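## Task

Place the plate whose ID is C16 in nest OUT, and make sure the other two plates finish in the nests they occupied at the start. Every plate must lie flat within its nest's locators with well A1 at the nest corner labelled A1, and must stay that way without the robot holding it. Finish by opening the gripper and moving the arm away.

## Robot and tools

ROBOT. Two FANUC CRX-5iA arms, left_arm and right_arm, each with a Robotiq 2F-140 two-finger gripper and a wrist camera. Either arm may do the work; the idle one may be parked out of the way. Never let the arms strike or press into each other.

FRAME. All reported poses share one scene frame: origin on the table top midway between the arms, +z up, +x out across the table, +y toward left_arm. The arm names do not refer to sides of any picture. Base poses: left_arm at (-0.027, +0.308, 0) m, quat_wxyz (+0.999, 0, 0, -0.033); right_arm at (-0.032, -0.358, 0) m, quat_wxyz (+0.999, 0, 0, +0.038).

SCENE. Nest OUT sits between the arms. Nests N1, N2, N3 and RD form an arc in front of the arms, in that clockwise order viewed from above. A fixed bar-code scanner beside RD reads a plate that lies flat in RD, A1 corner on the marked corner, with nothing in the way. Well A1 is at the plate's clipped corner. A plate's ID is unknown until scanned, so the usual sequence is: carry plates one at a time into RD, read the ID, then take the wanted plate to OUT and return every other plate to its original nest. Occasional brief disturbances may tug a held part or nudge a loose one.

execute_actions. Argument actions is a list holding one action, or empty to just fetch state and images. An action may have rows, steps and until.
- rows: 1 to 15 rows; each row is one control step of 1/30 s. Every row has 18 numbers, all in [-1, 1], always covering both arms: left_arm first (6 joint values, then gripper position, force_limit, speed), then right_arm the same way.
- Joint values are offsets, not poses: they are measured from the joint angles the arm had when the action began (the last angles reported), not from the previous row. Scale: 1.0 equals 1.983 rad for waist and shoulder, 2.38 rad for elbow, 2.975 rad for forearm roll, wrist pitch and wrist roll. Joint order: waist, shoulder, elbow, forearm roll, wrist pitch, wrist roll. Stated ranges (rad): -3.491..3.491, -3.140..3.140, -1.187..4.328, -3.316..3.316, -3.140..3.140, -3.927..3.927. A request more than 0.010 rad beyond a range is refused; a request past the true end is clipped there and reported as "joint sent to its limit" (absence of that line proves nothing).
- Gripper numbers are absolute commands, not offsets. position: +1 fully open (140 mm), about -0.8 pads touching, -1 closes until blocked. force_limit: -1 about 14 N, 0 about 60 N, +1 about 107 N. speed: -1 about 30 mm/s, 0 about 140, +1 about 250. To leave a gripper alone, repeat its previous three values; a 0 is itself a command.
- steps: 1 to 450, no fewer than the number of rows, default 15. After the last row each arm keeps heading for that row's target and grippers keep that row's command, so long moves need many steps.
- until: stops the action at the first step where all conditions hold, e.g. {"scanner": {"code": "c56"}} or {"scanner": {"reads": [">", 2]}}. Comparisons: =, !=, <, <=, >, >=; numbers always need one. It does not halt the arms. Any unknown name or out-of-range value rejects the whole call.

MOTION LIMITS. Joint targets move at most 2.62 (waist, shoulder), 3.14 (elbow), 3.93 (wrist joints) rad/s, take 0.5 s to reach speed, and all joints of one arm are timed to arrive together. Targets are kept within 0.805 / 0.966 / 1.21 rad of the measured angle, and are scaled back if they would put the gripper over 70 mm from where it is. Big moves may therefore need several calls; if steps run out, send the remainder next time rather than trusting the arm to drift on. "joint command not followed" means a clearance check altered that arm's targets; the arm drops its target and rests.

GRIPPING. Fingers point along the gripper's +z and close along its y. end_effector_position is the point between closed pads; closed fingertips extend about 33 mm past it, open ones about 9 mm, and tips advance roughly 24 mm while closing, so keep that clearance above surfaces. Close with position -1 and confirm object_status 2. object_status: 0 moving, 1 blocked while opening, 2 blocked while closing, 3 reached target or pads met. position_measured is in counts (3 open, 230 closed), not mm. To squeeze harder, raise force_limit and switch position between -1 and -0.98.

RESULTS. Each result gives per-arm gripper position (m) and quat_wxyz, which can be inaccurate far from the base; Joint positions (rad) and Joint velocities (rad/s) per arm in column order; gripper status; Flange force (noisy, includes held weight, may say "no reading"); scanner code (lower case such as e10, or no_read, never wrong) and reads (count of changes from no_read to an ID); warnings; and images from cam_high, cam_low, cam_left_wrist, cam_right_wrist, each 896x504. Wrist camera frame: +z forward, +x image right, +y image down, possibly offset up to ~51 mm and tilted ~29 degrees.

FAULTS. Contact torque at a joint's load limit (145 N m waist, shoulder, elbow; 36.4 N m wrist joints, held weight included) or 150 N of outside force stops that arm for 10 s, limp against the contact. Overheating gives MOTOR HOT, then an OVER-TEMPERATURE FAULT brake stop. While you think the robot keeps its last command, and holding a load heats motors.

OTHER TOOLS. zoom_image: camera name and region [x0, y0, x1, y1] in pixels of that camera's last image, origin top-left, at most 504x504. read_manual: returns only licence text. finished_scene: give the current scene number; irreversible; the goal must already hold with the gripper released and clear; the reply states success and the following task.

AVOID. Knocking or placing anything off the table, dropping or slipping plates, slamming, hard pushes, and arm-to-arm contact.

Each tool is called after "Emit:" as name(argument=value, ...) on one line, values as JSON.

## Session

Emit:
execute_actions(actions=[])

Scene clock: 0.00 s.
left_arm: end_effector_position=(+0.5747, +0.1343, +0.1182) position_measured=3 object_status=3 end_effector_quat_wxyz=(+0.261, -0.290, +0.913, -0.118) | right_arm: end_effector_position=(+0.2053, -0.0750, +0.1830) position_measured=3 object_status=3 end_effector_quat_wxyz=(-0.011, +0.486, +0.874, +0.007)
Joint positions: left_arm=[ 0.015  0.056 -0.393  0.072 -0.544 -0.956] | right_arm=[ 1.137 -0.21  -0.313 -0.019 -1.451  2.487]
Joint velocities: left_arm=[-0.     0.     0.     0.    -0.001 -0.   ] | right_arm=[ 0.001  0.     0.     0.    -0.001  0.001]
Flange force (N, the push that the arm receives, along the gripper's own x y z axes): no reading
scanner: code=no_read reads=0

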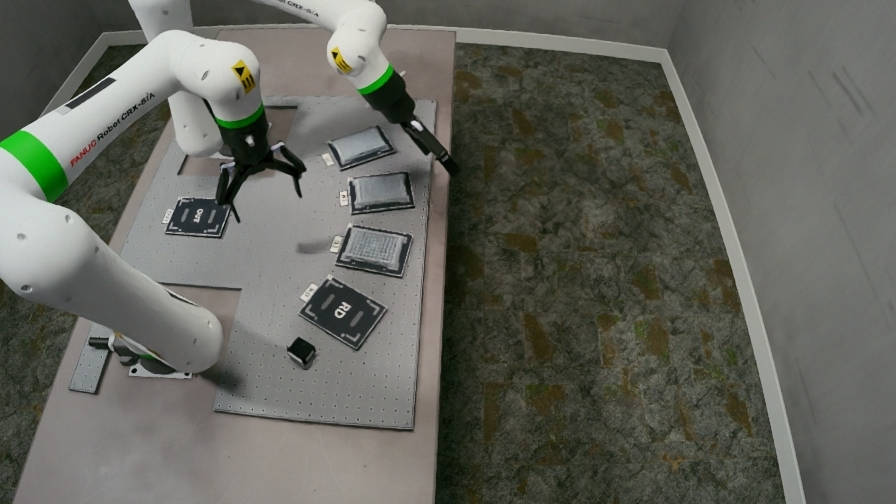

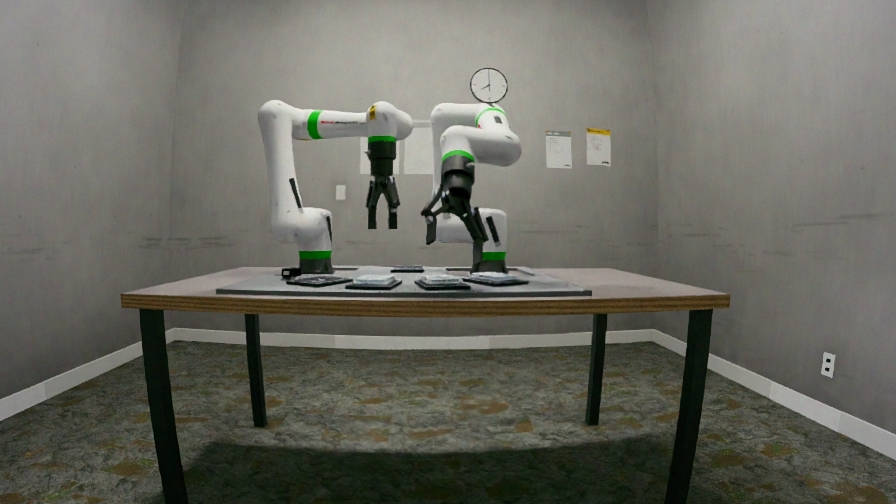

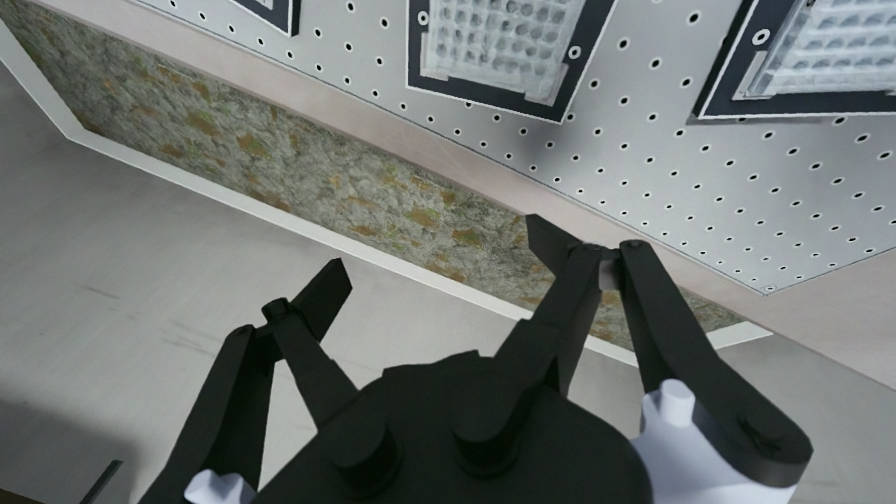

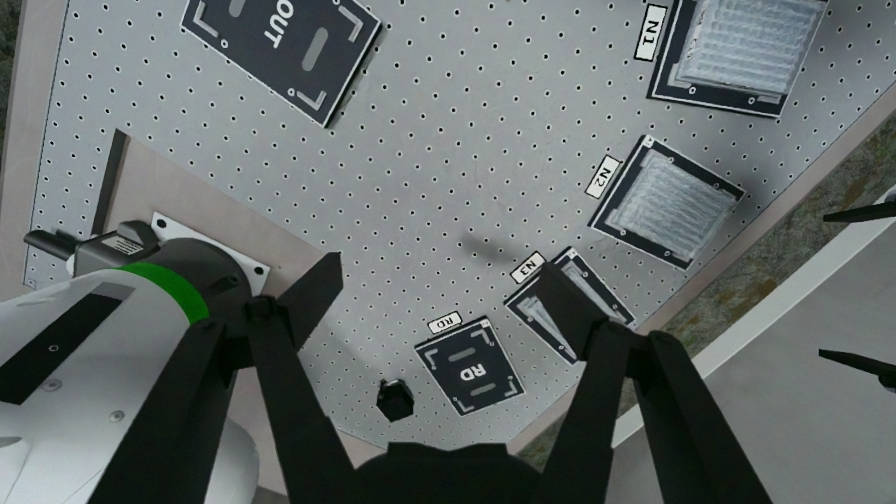

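Emit:
zoom_image(camera="cam_right_wrist", region=[570, 0, 850, 280])

Emit:
zoom_image(camera="cam_high", region=[290, 120, 430, 370])

Region (570, 0, 850, 280) of cam_right_wrist's 896x504 image, scaled by 1.800, with more detail than that image has.

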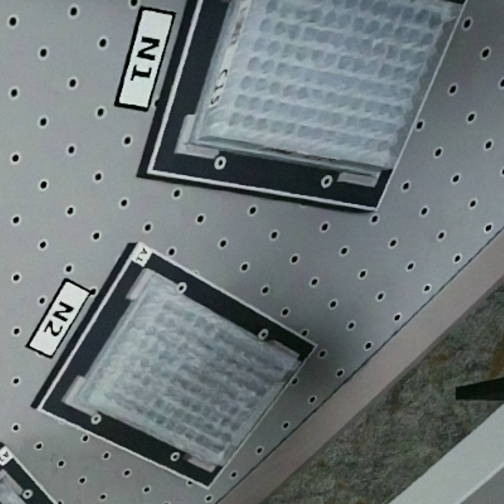

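Region (290, 120, 430, 370) of cam_high's 896x504 image, scaled by 2.016, with more detail than that image has; it fills the left 282 columns of this view, and the rest is white.

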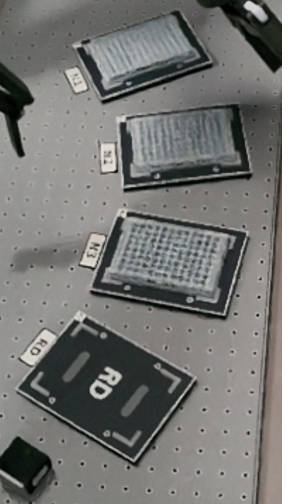

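Emit:
execute_actions(actions=[{"rows":[[0.55,-0.05,0.12,0,0,0,1,0,0,0.01,0.0215,-0.102,0.0067,0.09,-0.194,0.6,0,0]],"steps":45}])

Emit:
zoom_image(camera="cam_right_wrist", region=[600, 0, 896, 400])

Scene clock: 8.67 s.
left_arm: end_effector_position=(+0.5251, +0.7585, +0.3374) position_measured=3 object_status=3 end_effector_quat_wxyz=(-0.440, +0.626, -0.643, -0.029) | right_arm: end_effector_position=(+0.2002, -0.0902, +0.0701) position_measured=53 object_status=3 end_effector_quat_wxyz=(+0.000, +0.707, +0.708, +0.000)
Joint positions: left_arm=[ 0.952 -0.03  -0.145  0.072 -0.544 -0.956] | right_arm=[ 1.157 -0.168 -0.556  0.001 -1.183  1.91 ]
Joint velocities: left_arm=[ 0.65  -0.055  0.158  0.001 -0.     0.001] | right_arm=[-0.001  0.    -0.    -0.     0.001  0.001]
Flange force (N, the push that the arm receives, along the gripper's own x y z axes): left_arm=[-5.8 -1.1 5.8] | right_arm=[-1.8 -1.9 -0.2]
scanner: code=no_read reads=0

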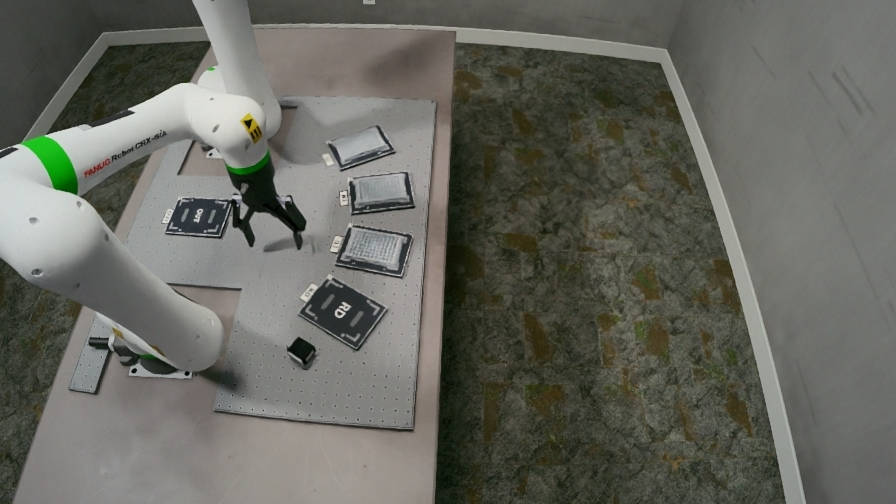

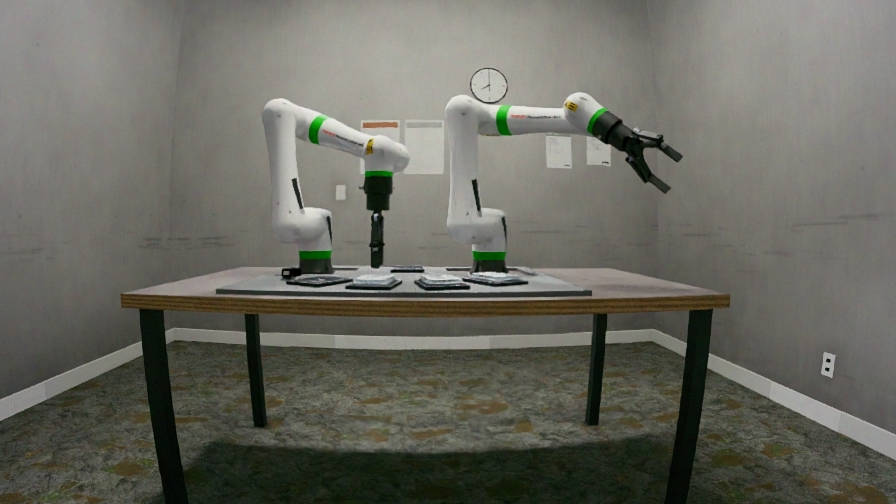

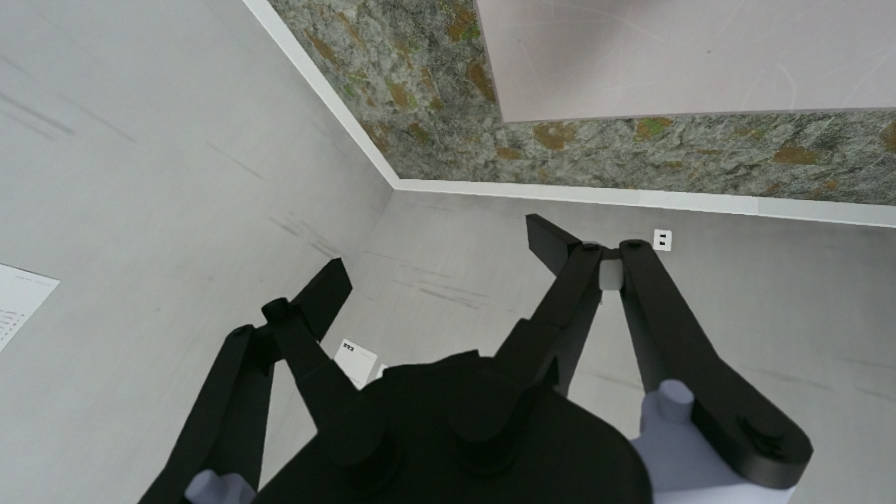

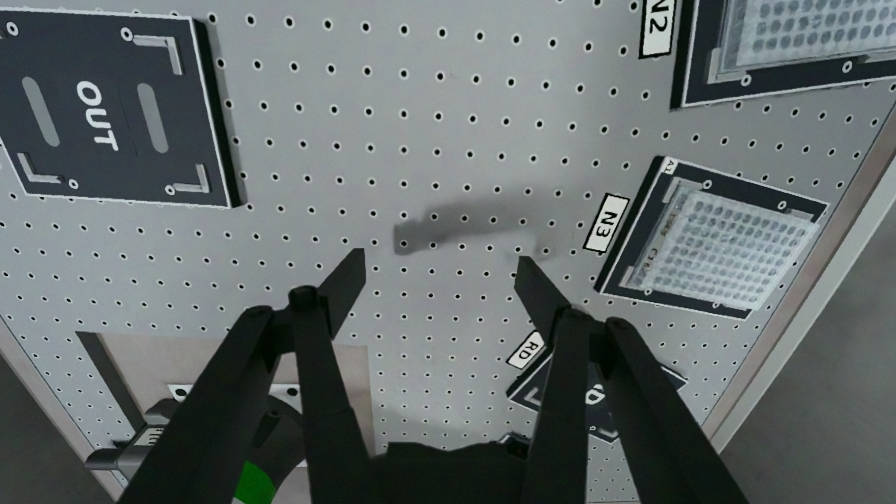

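Region (600, 0, 896, 400) of cam_right_wrist's 896x504 image, scaled by 1.260, with more detail than that image has; it fills the left 373 columns of this view, and the rest is white.

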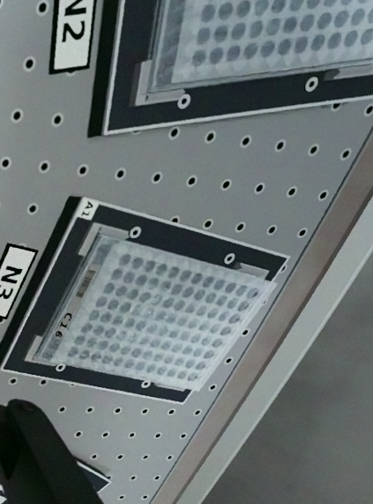

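Emit:
zoom_image(camera="cam_right_wrist", region=[600, 150, 760, 310])

Emit:
zoom_image(camera="cam_high", region=[320, 120, 430, 225])

Region (600, 150, 760, 310) of cam_right_wrist's 896x504 image, scaled by 3.150, with more detail than that image has.

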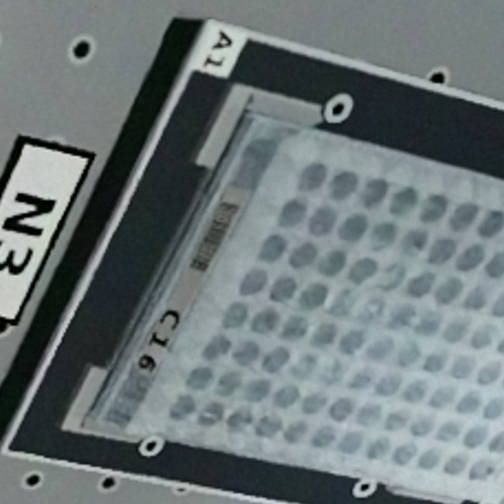

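Region (320, 120, 430, 225) of cam_high's 896x504 image, scaled by 4.582, with more detail than that image has; it fills the top 481 rows of this view, and the rest is white.

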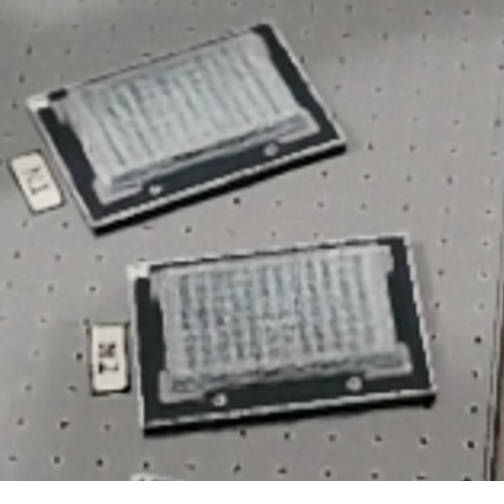

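Emit:
execute_actions(actions=[{"rows":[[0.1,0,0,0,0,0,1,0,0,-0.2373,0.2386,0.223,0,-0.0193,-0.4276,0.6,0,0]],"steps":45}])

Emit:
zoom_image(camera="cam_right_wrist", region=[320, 130, 570, 370])

Scene clock: 19.30 s.
left_arm: end_effector_position=(+0.4255, +0.8584, +0.3374) position_measured=3 object_status=3 end_effector_quat_wxyz=(-0.435, +0.687, -0.577, -0.073) | right_arm: end_effector_position=(+0.4414, -0.0862, +0.0800) position_measured=53 object_status=3 end_effector_quat_wxyz=(+0.000, +0.996, -0.085, +0.000)
Joint positions: left_arm=[ 1.151 -0.03  -0.145  0.072 -0.544 -0.956] | right_arm=[ 0.686  0.306 -0.025  0.001 -1.24   0.638]
Joint velocities: left_arm=[ 0.     0.     0.     0.     0.001 -0.   ] | right_arm=[ 0.    -0.001 -0.     0.     0.001  0.001]
Flange force (N, the push that the arm receives, along the gripper's own x y z axes): left_arm=[-2.6 3.9 1.0] | right_arm=[-5.2 3.1 0.0]
scanner: code=no_read reads=0

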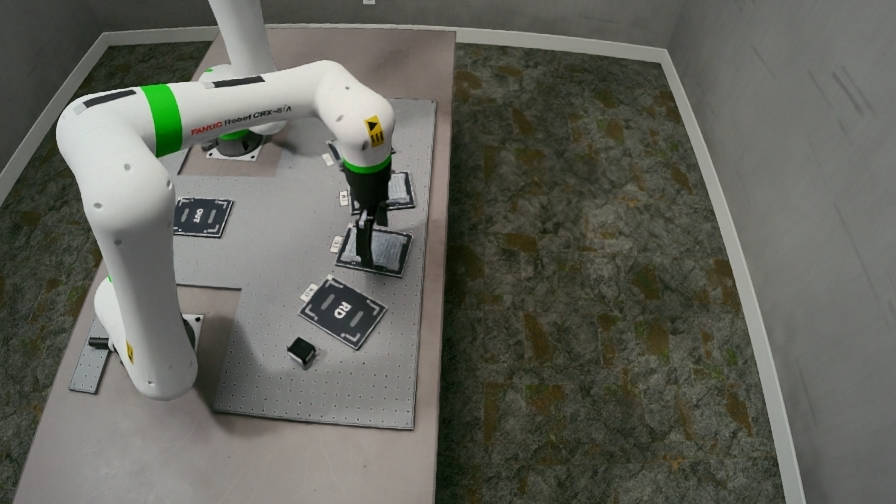

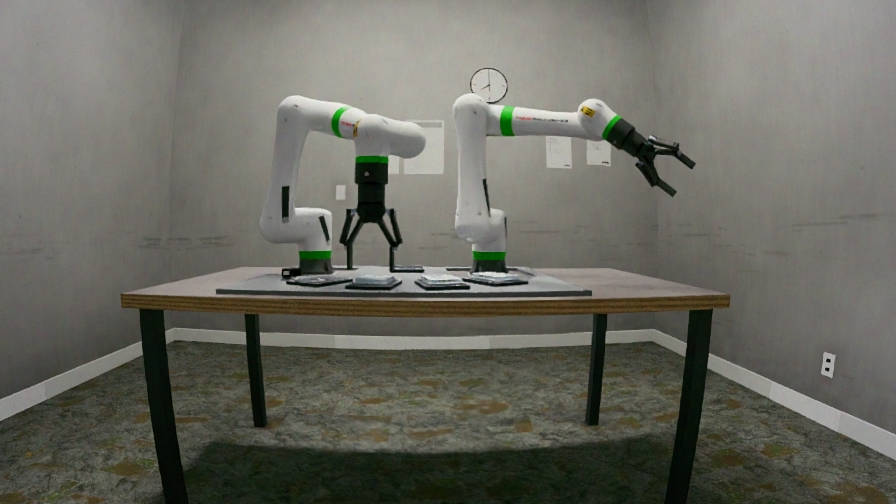

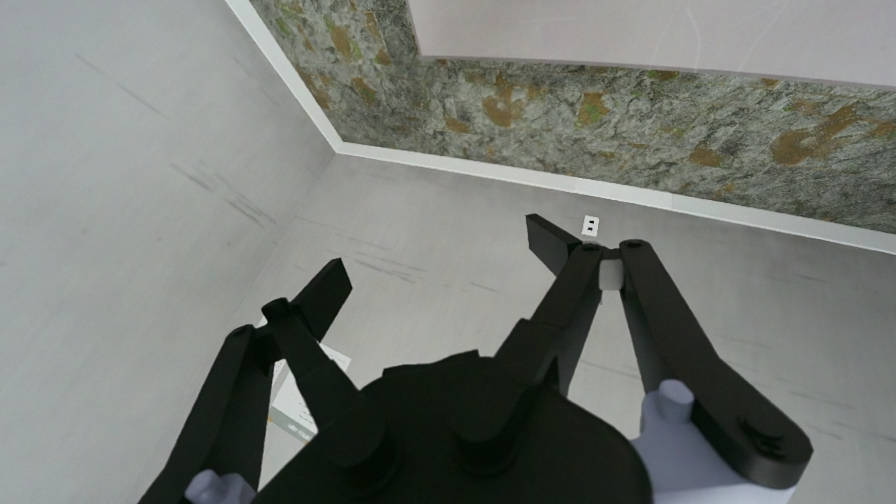

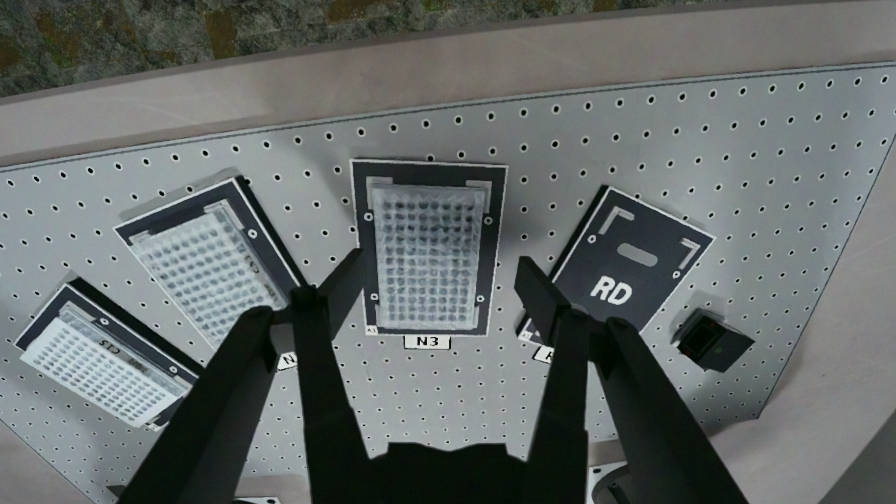

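Region (320, 130, 570, 370) of cam_right_wrist's 896x504 image, scaled by 2.016, with more detail than that image has; it fills the top 484 rows of this view, and the rest is white.

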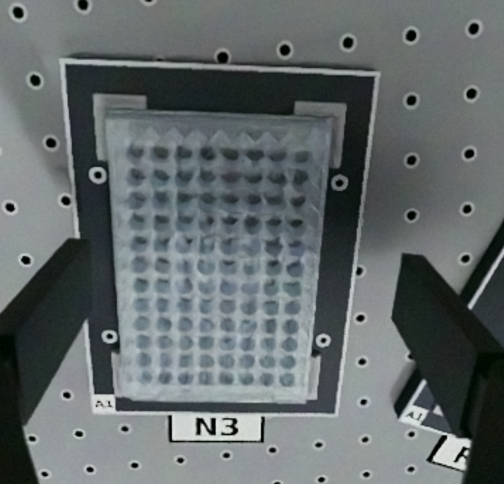

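Emit:
execute_actions(actions=[{"rows":[[0,0,0,0,0,0,1,0,0,0.0087,0.0155,-0.0038,0,0.0134,-0.0058,0.5,-0.4,-0.6]],"steps":16}])

Emit:
zoom_image(camera="cam_right_wrist", region=[320, 130, 570, 370])

Emit:
zoom_image(camera="cam_low", region=[330, 250, 420, 295])

Scene clock: 26.27 s.
left_arm: end_effector_position=(+0.4255, +0.8584, +0.3374) position_measured=3 object_status=3 end_effector_quat_wxyz=(-0.435, +0.687, -0.577, -0.073) | right_arm: end_effector_position=(+0.4410, -0.0738, +0.0599) position_measured=66 object_status=3 end_effector_quat_wxyz=(+0.000, +0.996, -0.085, +0.000)
Joint positions: left_arm=[ 1.151 -0.03  -0.145  0.072 -0.544 -0.956] | right_arm=[ 0.704  0.336 -0.034  0.001 -1.2    0.621]
Joint velocities: left_arm=[-0.     0.    -0.001  0.001  0.002 -0.   ] | right_arm=[ 0.002  0.001  0.    -0.    -0.001 -0.001]
Flange force (N, the push that the arm receives, along the gripper's own x y z axes): left_arm=[-2.6 -1.3 0.9] | right_arm=[-5.3 4.1 -0.6]
scanner: code=no_read reads=0

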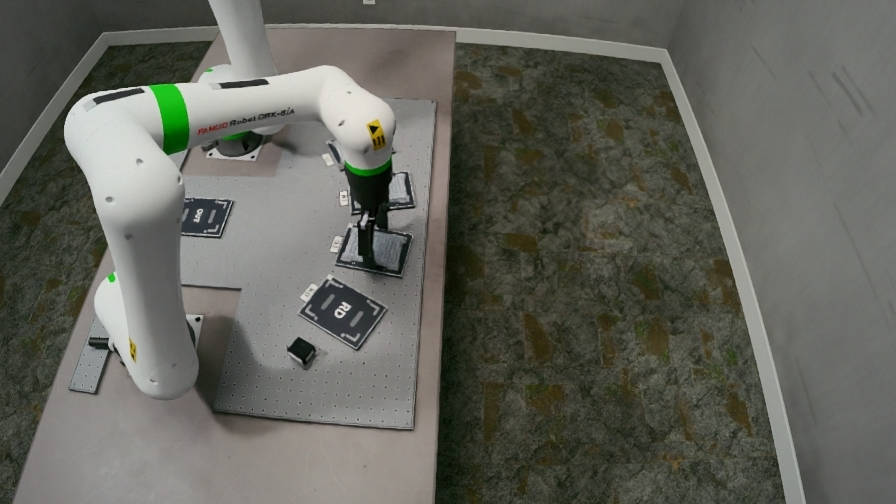

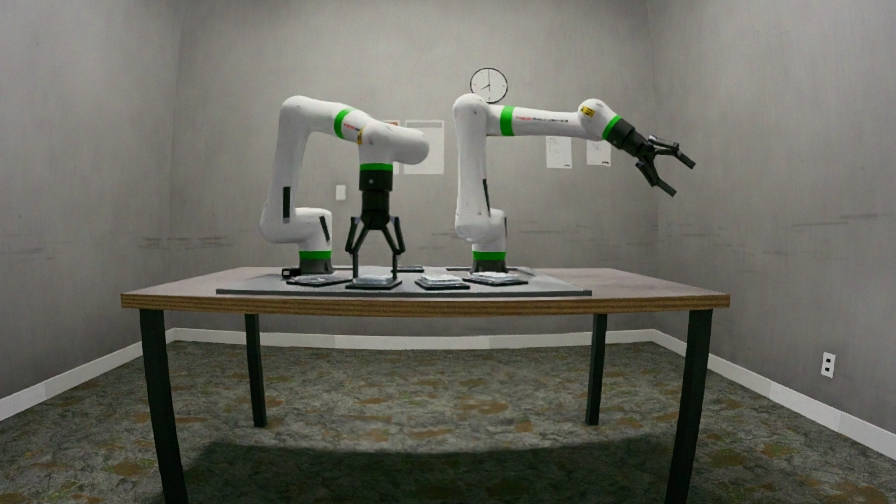

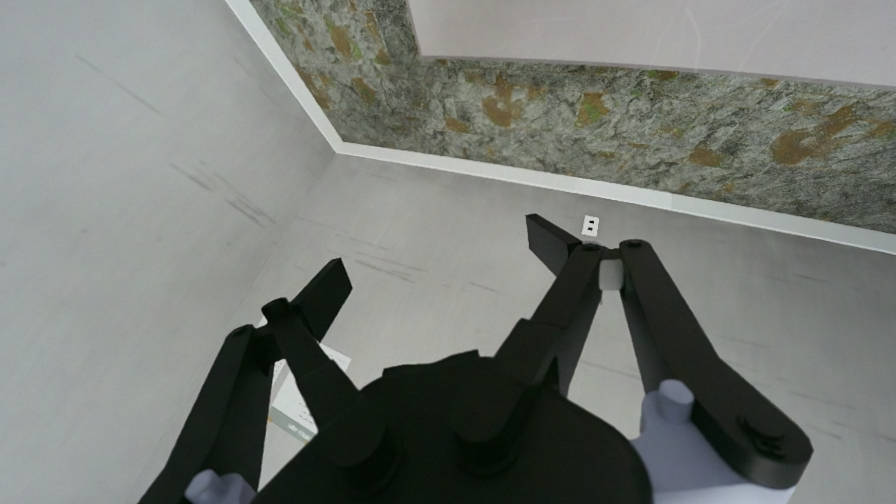

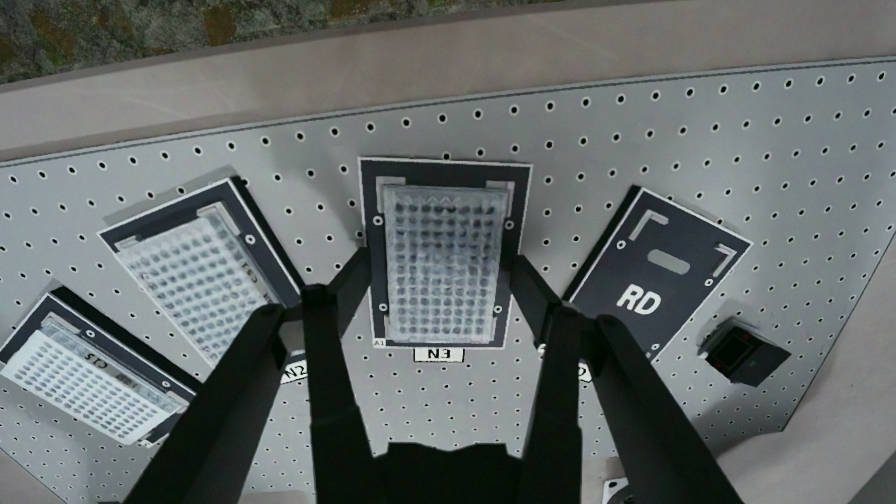

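Region (320, 130, 570, 370) of cam_right_wrist's 896x504 image, scaled by 2.016, with more detail than that image has; it fills the top 484 rows of this view, and the rest is white.

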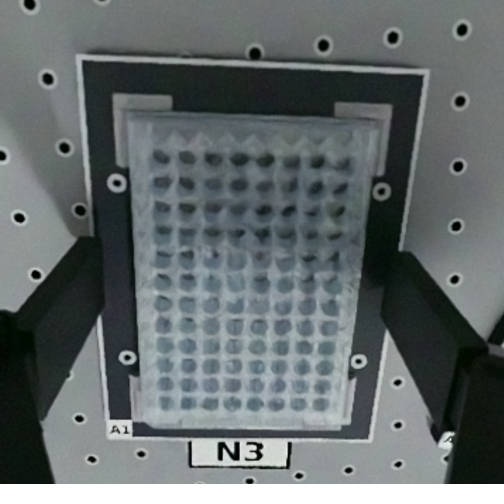

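Region (330, 250, 420, 295) of cam_low's 896x504 image, scaled by 5.600, with more detail than that image has.

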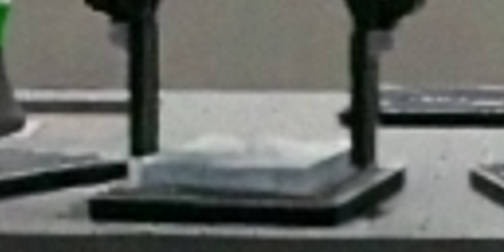

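Emit:
execute_actions(actions=[{"rows":[[0,0,0,0,0,0,1,0,0,-0.0012,-0.0002,-0.0034,0,0.0026,0.0008,0.5,-0.2,-0.6],[0,0,0,0,0,0,1,0,0,-0.0012,-0.0002,-0.0034,0,0.0026,0.0008,0.5,-0.2,-0.6],[0,0,0,0,0,0,1,0,0,-0.0012,-0.0002,-0.0034,0,0.0026,0.0008,-1,-0.2,-0.6]],"steps":20}])

Emit:
zoom_image(camera="cam_right_wrist", region=[320, 130, 570, 370])

Scene clock: 30.80 s.
left_arm: end_effector_position=(+0.4255, +0.8584, +0.3374) position_measured=3 object_status=3 end_effector_quat_wxyz=(-0.435, +0.687, -0.577, -0.073) | right_arm: end_effector_position=(+0.4407, -0.0757, +0.0570) position_measured=105 object_status=2 end_effector_quat_wxyz=(+0.000, +0.996, -0.085, +0.000)
Joint positions: left_arm=[ 1.151 -0.03  -0.145  0.072 -0.544 -0.956] | right_arm=[ 0.701  0.336 -0.042  0.001 -1.193  0.623]
Joint velocities: left_arm=[ 0.  0.  0. -0.  0. -0.] | right_arm=[ 0.001  0.002  0.    -0.    -0.002 -0.001]
Flange force (N, the push that the arm receives, along the gripper's own x y z axes): left_arm=[-6.6 -0.5 2.6] | right_arm=[-10.6 -12.5 -37.6]
scanner: code=no_read reads=0

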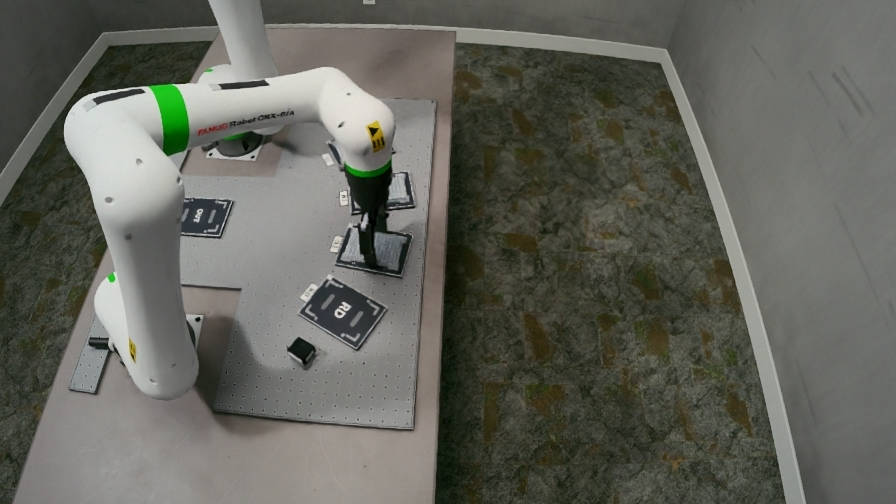

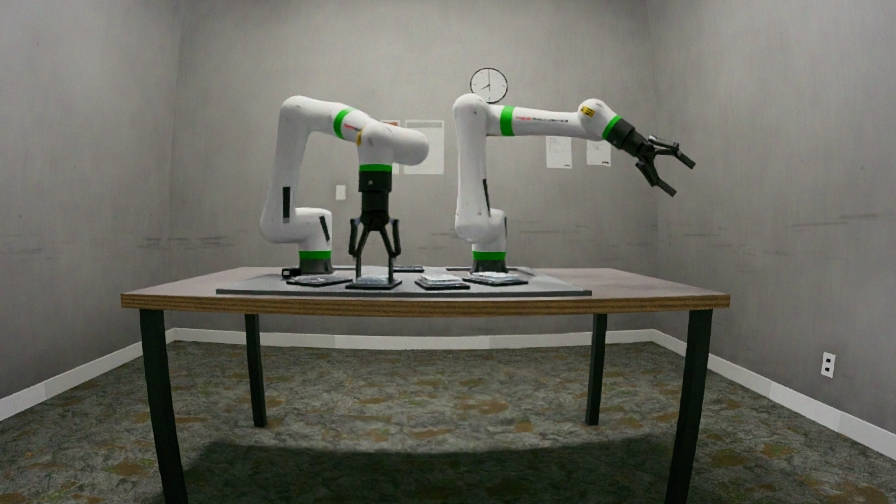

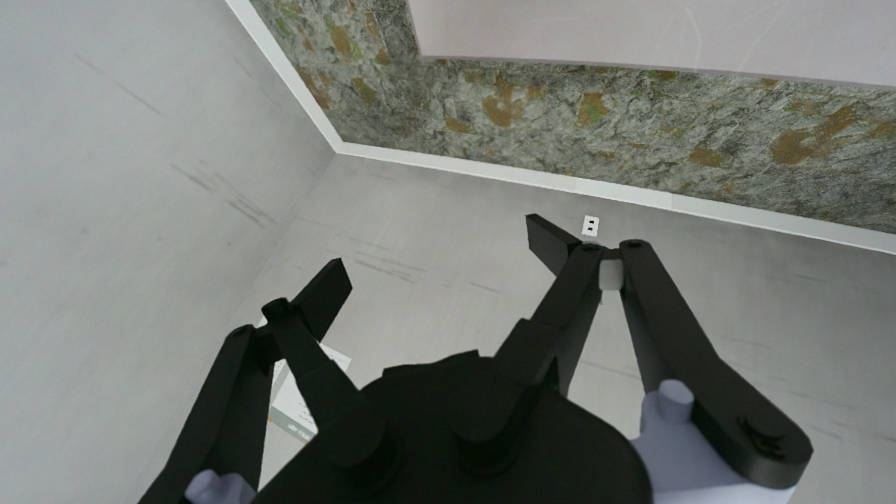

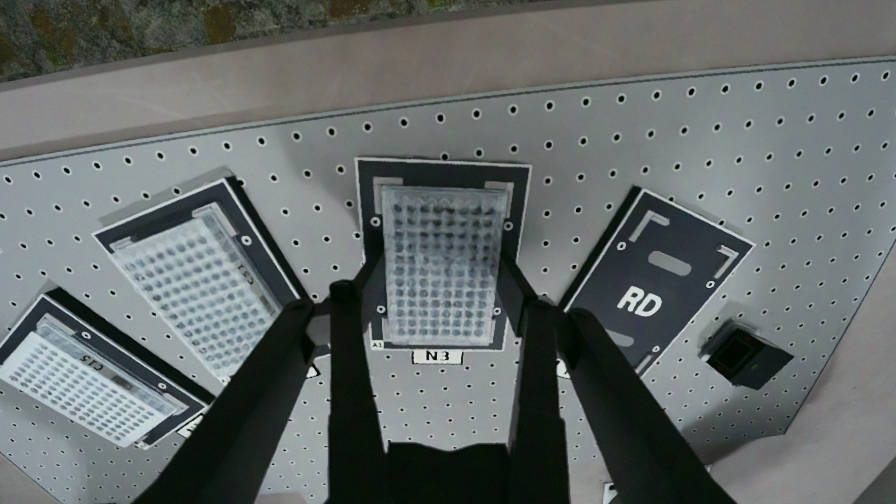

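Region (320, 130, 570, 370) of cam_right_wrist's 896x504 image, scaled by 2.016, with more detail than that image has; it fills the top 484 rows of this view, and the rest is white.

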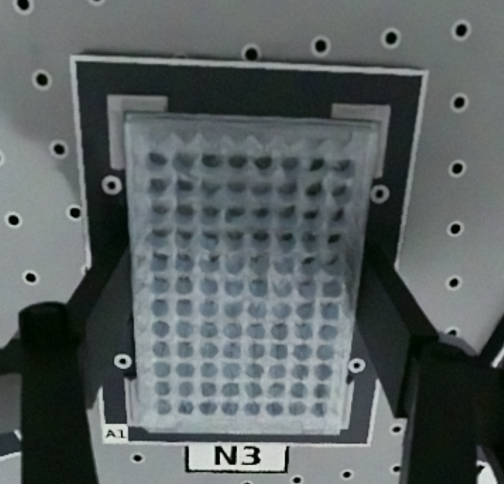

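Emit:
execute_actions(actions=[{"rows":[[0,0,0,0,0,0,1,0,0,0,-0.0126,0.0174,0,-0.0224,0,-1,-0.2,-0.6]],"steps":14}])

Emit:
execute_actions(actions=[{"rows":[[0,0,0,0,0,0,1,0,0,0.5993,-0.2273,-0.2149,0,0.0206,-0.342,-1,-0.2,-0.6]],"steps":65}])

Emit:
zoom_image(camera="cam_right_wrist", region=[320, 130, 570, 370])

Scene clock: 35.23 s.
left_arm: end_effector_position=(+0.4255, +0.8584, +0.3374) position_measured=3 object_status=3 end_effector_quat_wxyz=(-0.435, +0.687, -0.577, -0.073) | right_arm: end_effector_position=(+0.4407, -0.0760, +0.0871) position_measured=107 object_status=2 end_effector_quat_wxyz=(+0.000, +0.996, -0.085, +0.000)
Joint positions: left_arm=[ 1.151 -0.03  -0.145  0.072 -0.544 -0.956] | right_arm=[ 0.701  0.311 -0.001  0.001 -1.259  0.623]
Joint velocities: left_arm=[ 0.     0.     0.    -0.    -0.001 -0.002] | right_arm=[ 0.001 -0.001  0.    -0.    -0.001 -0.   ]
Flange force (N, the push that the arm receives, along the gripper's own x y z axes): left_arm=[-4.1 -0.7 3.0] | right_arm=[-5.3 3.4 -0.1]
scanner: code=no_read reads=0

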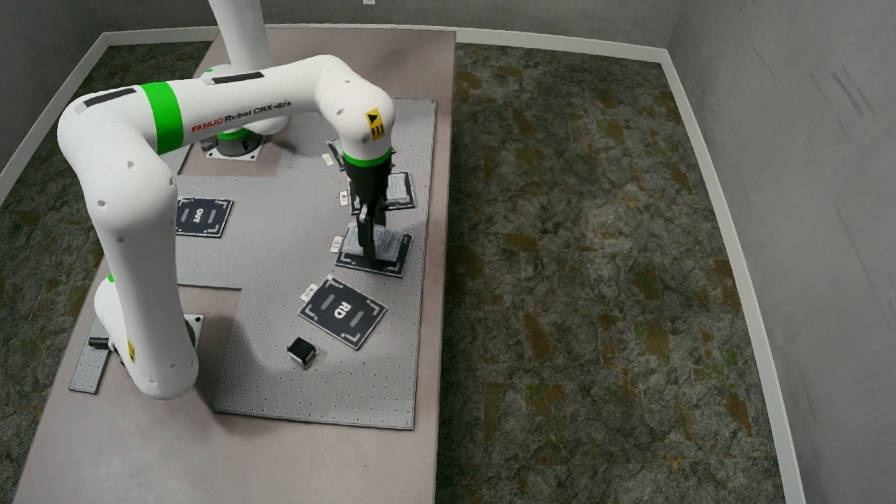

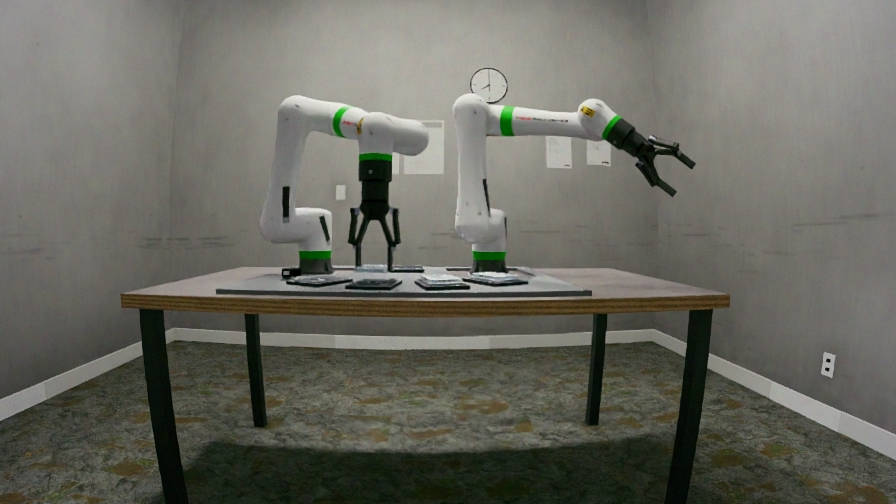

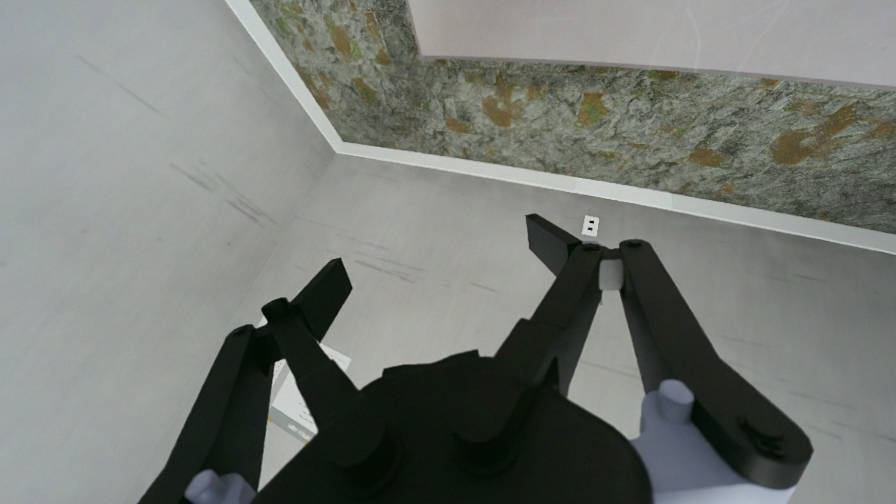

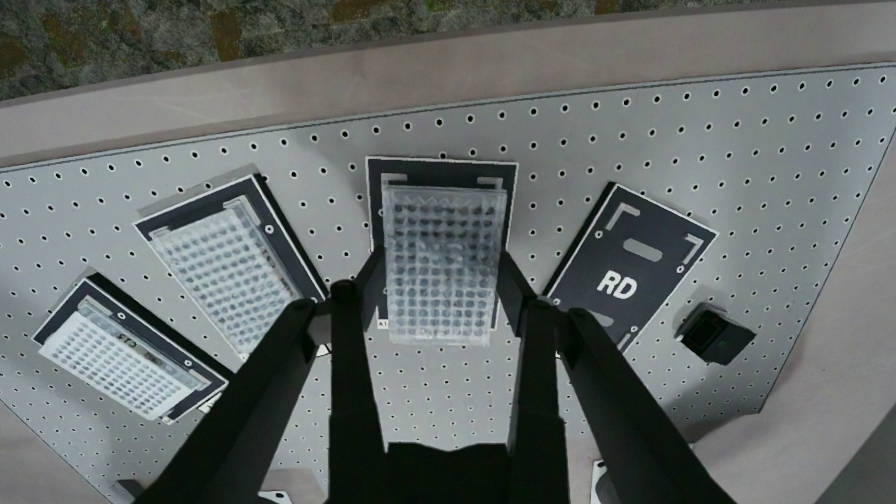

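Scene clock: 37.40 s.
left_arm: end_effector_position=(+0.4255, +0.8584, +0.3374) position_measured=3 object_status=3 end_effector_quat_wxyz=(-0.435, +0.687, -0.577, -0.073) | right_arm: end_effector_position=(-0.0438, +0.0094, +0.0782) position_measured=107 object_status=2 end_effector_quat_wxyz=(-0.000, +1.000, +0.000, +0.000)
Joint positions: left_arm=[ 1.151 -0.03  -0.145  0.072 -0.544 -0.956] | right_arm=[ 1.89  -0.14  -0.512  0.    -1.198 -0.394]
Joint velocities: left_arm=[-0.     0.    -0.    -0.001  0.     0.001] | right_arm=[ 0.001 -0.    -0.     0.001  0.001 -0.002]
Flange force (N, the push that the arm receives, along the gripper's own x y z axes): left_arm=[-3.7 -0.6 2.5] | right_arm=[-1.6 3.7 0.2]
scanner: code=no_read reads=0

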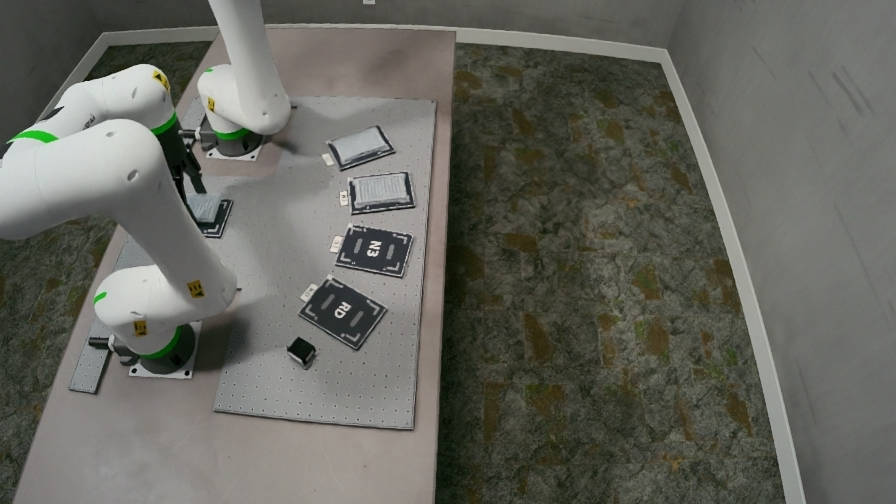

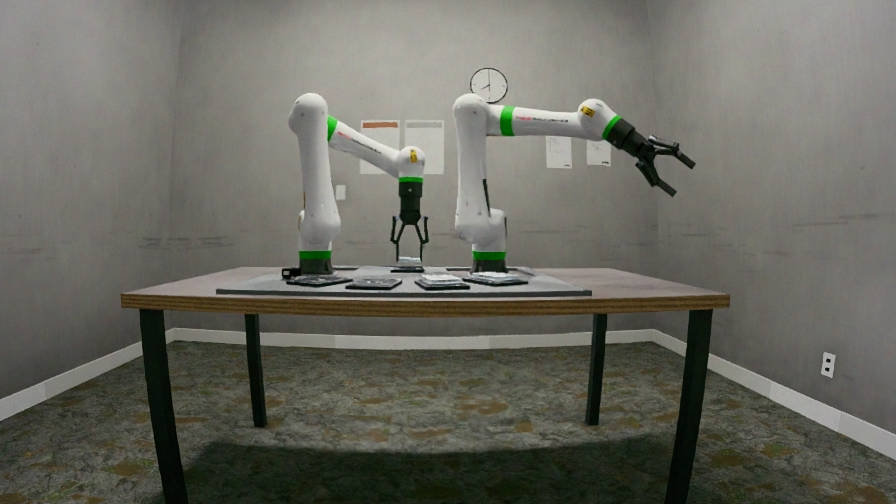

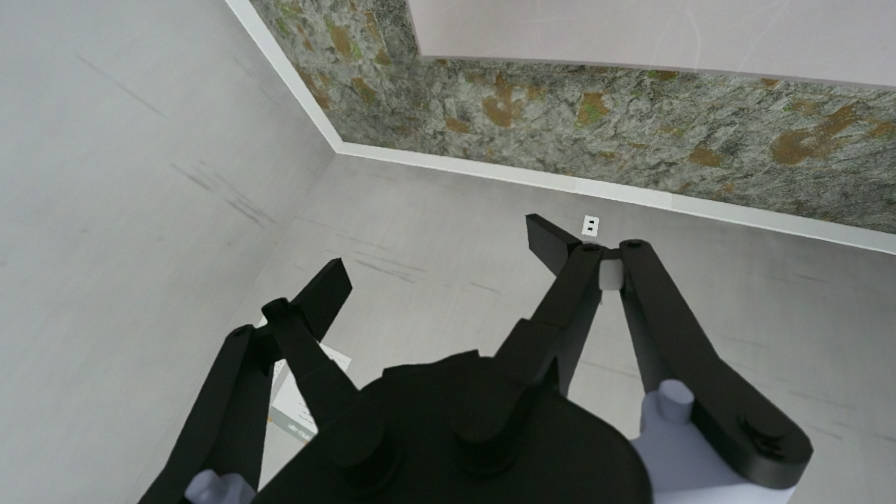

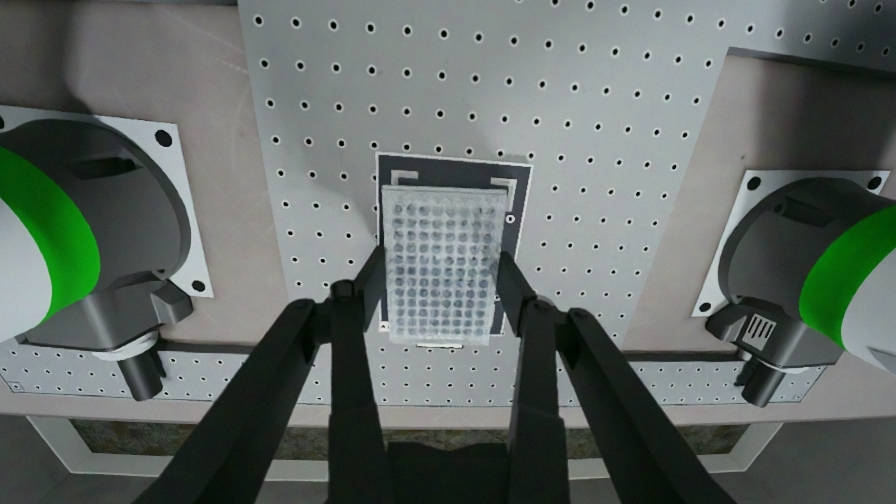

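Region (320, 130, 570, 370) of cam_right_wrist's 896x504 image, scaled by 2.016, with more detail than that image has; it fills the top 484 rows of this view, and the rest is white.

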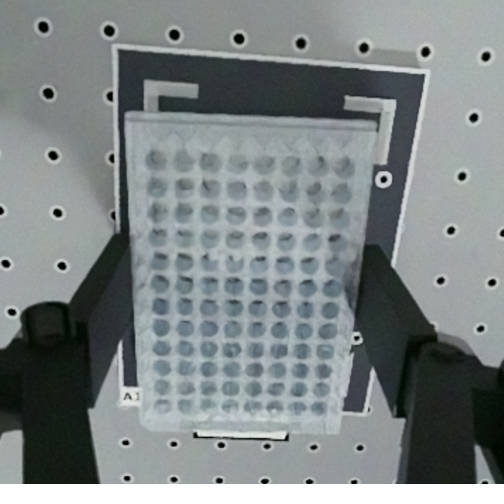

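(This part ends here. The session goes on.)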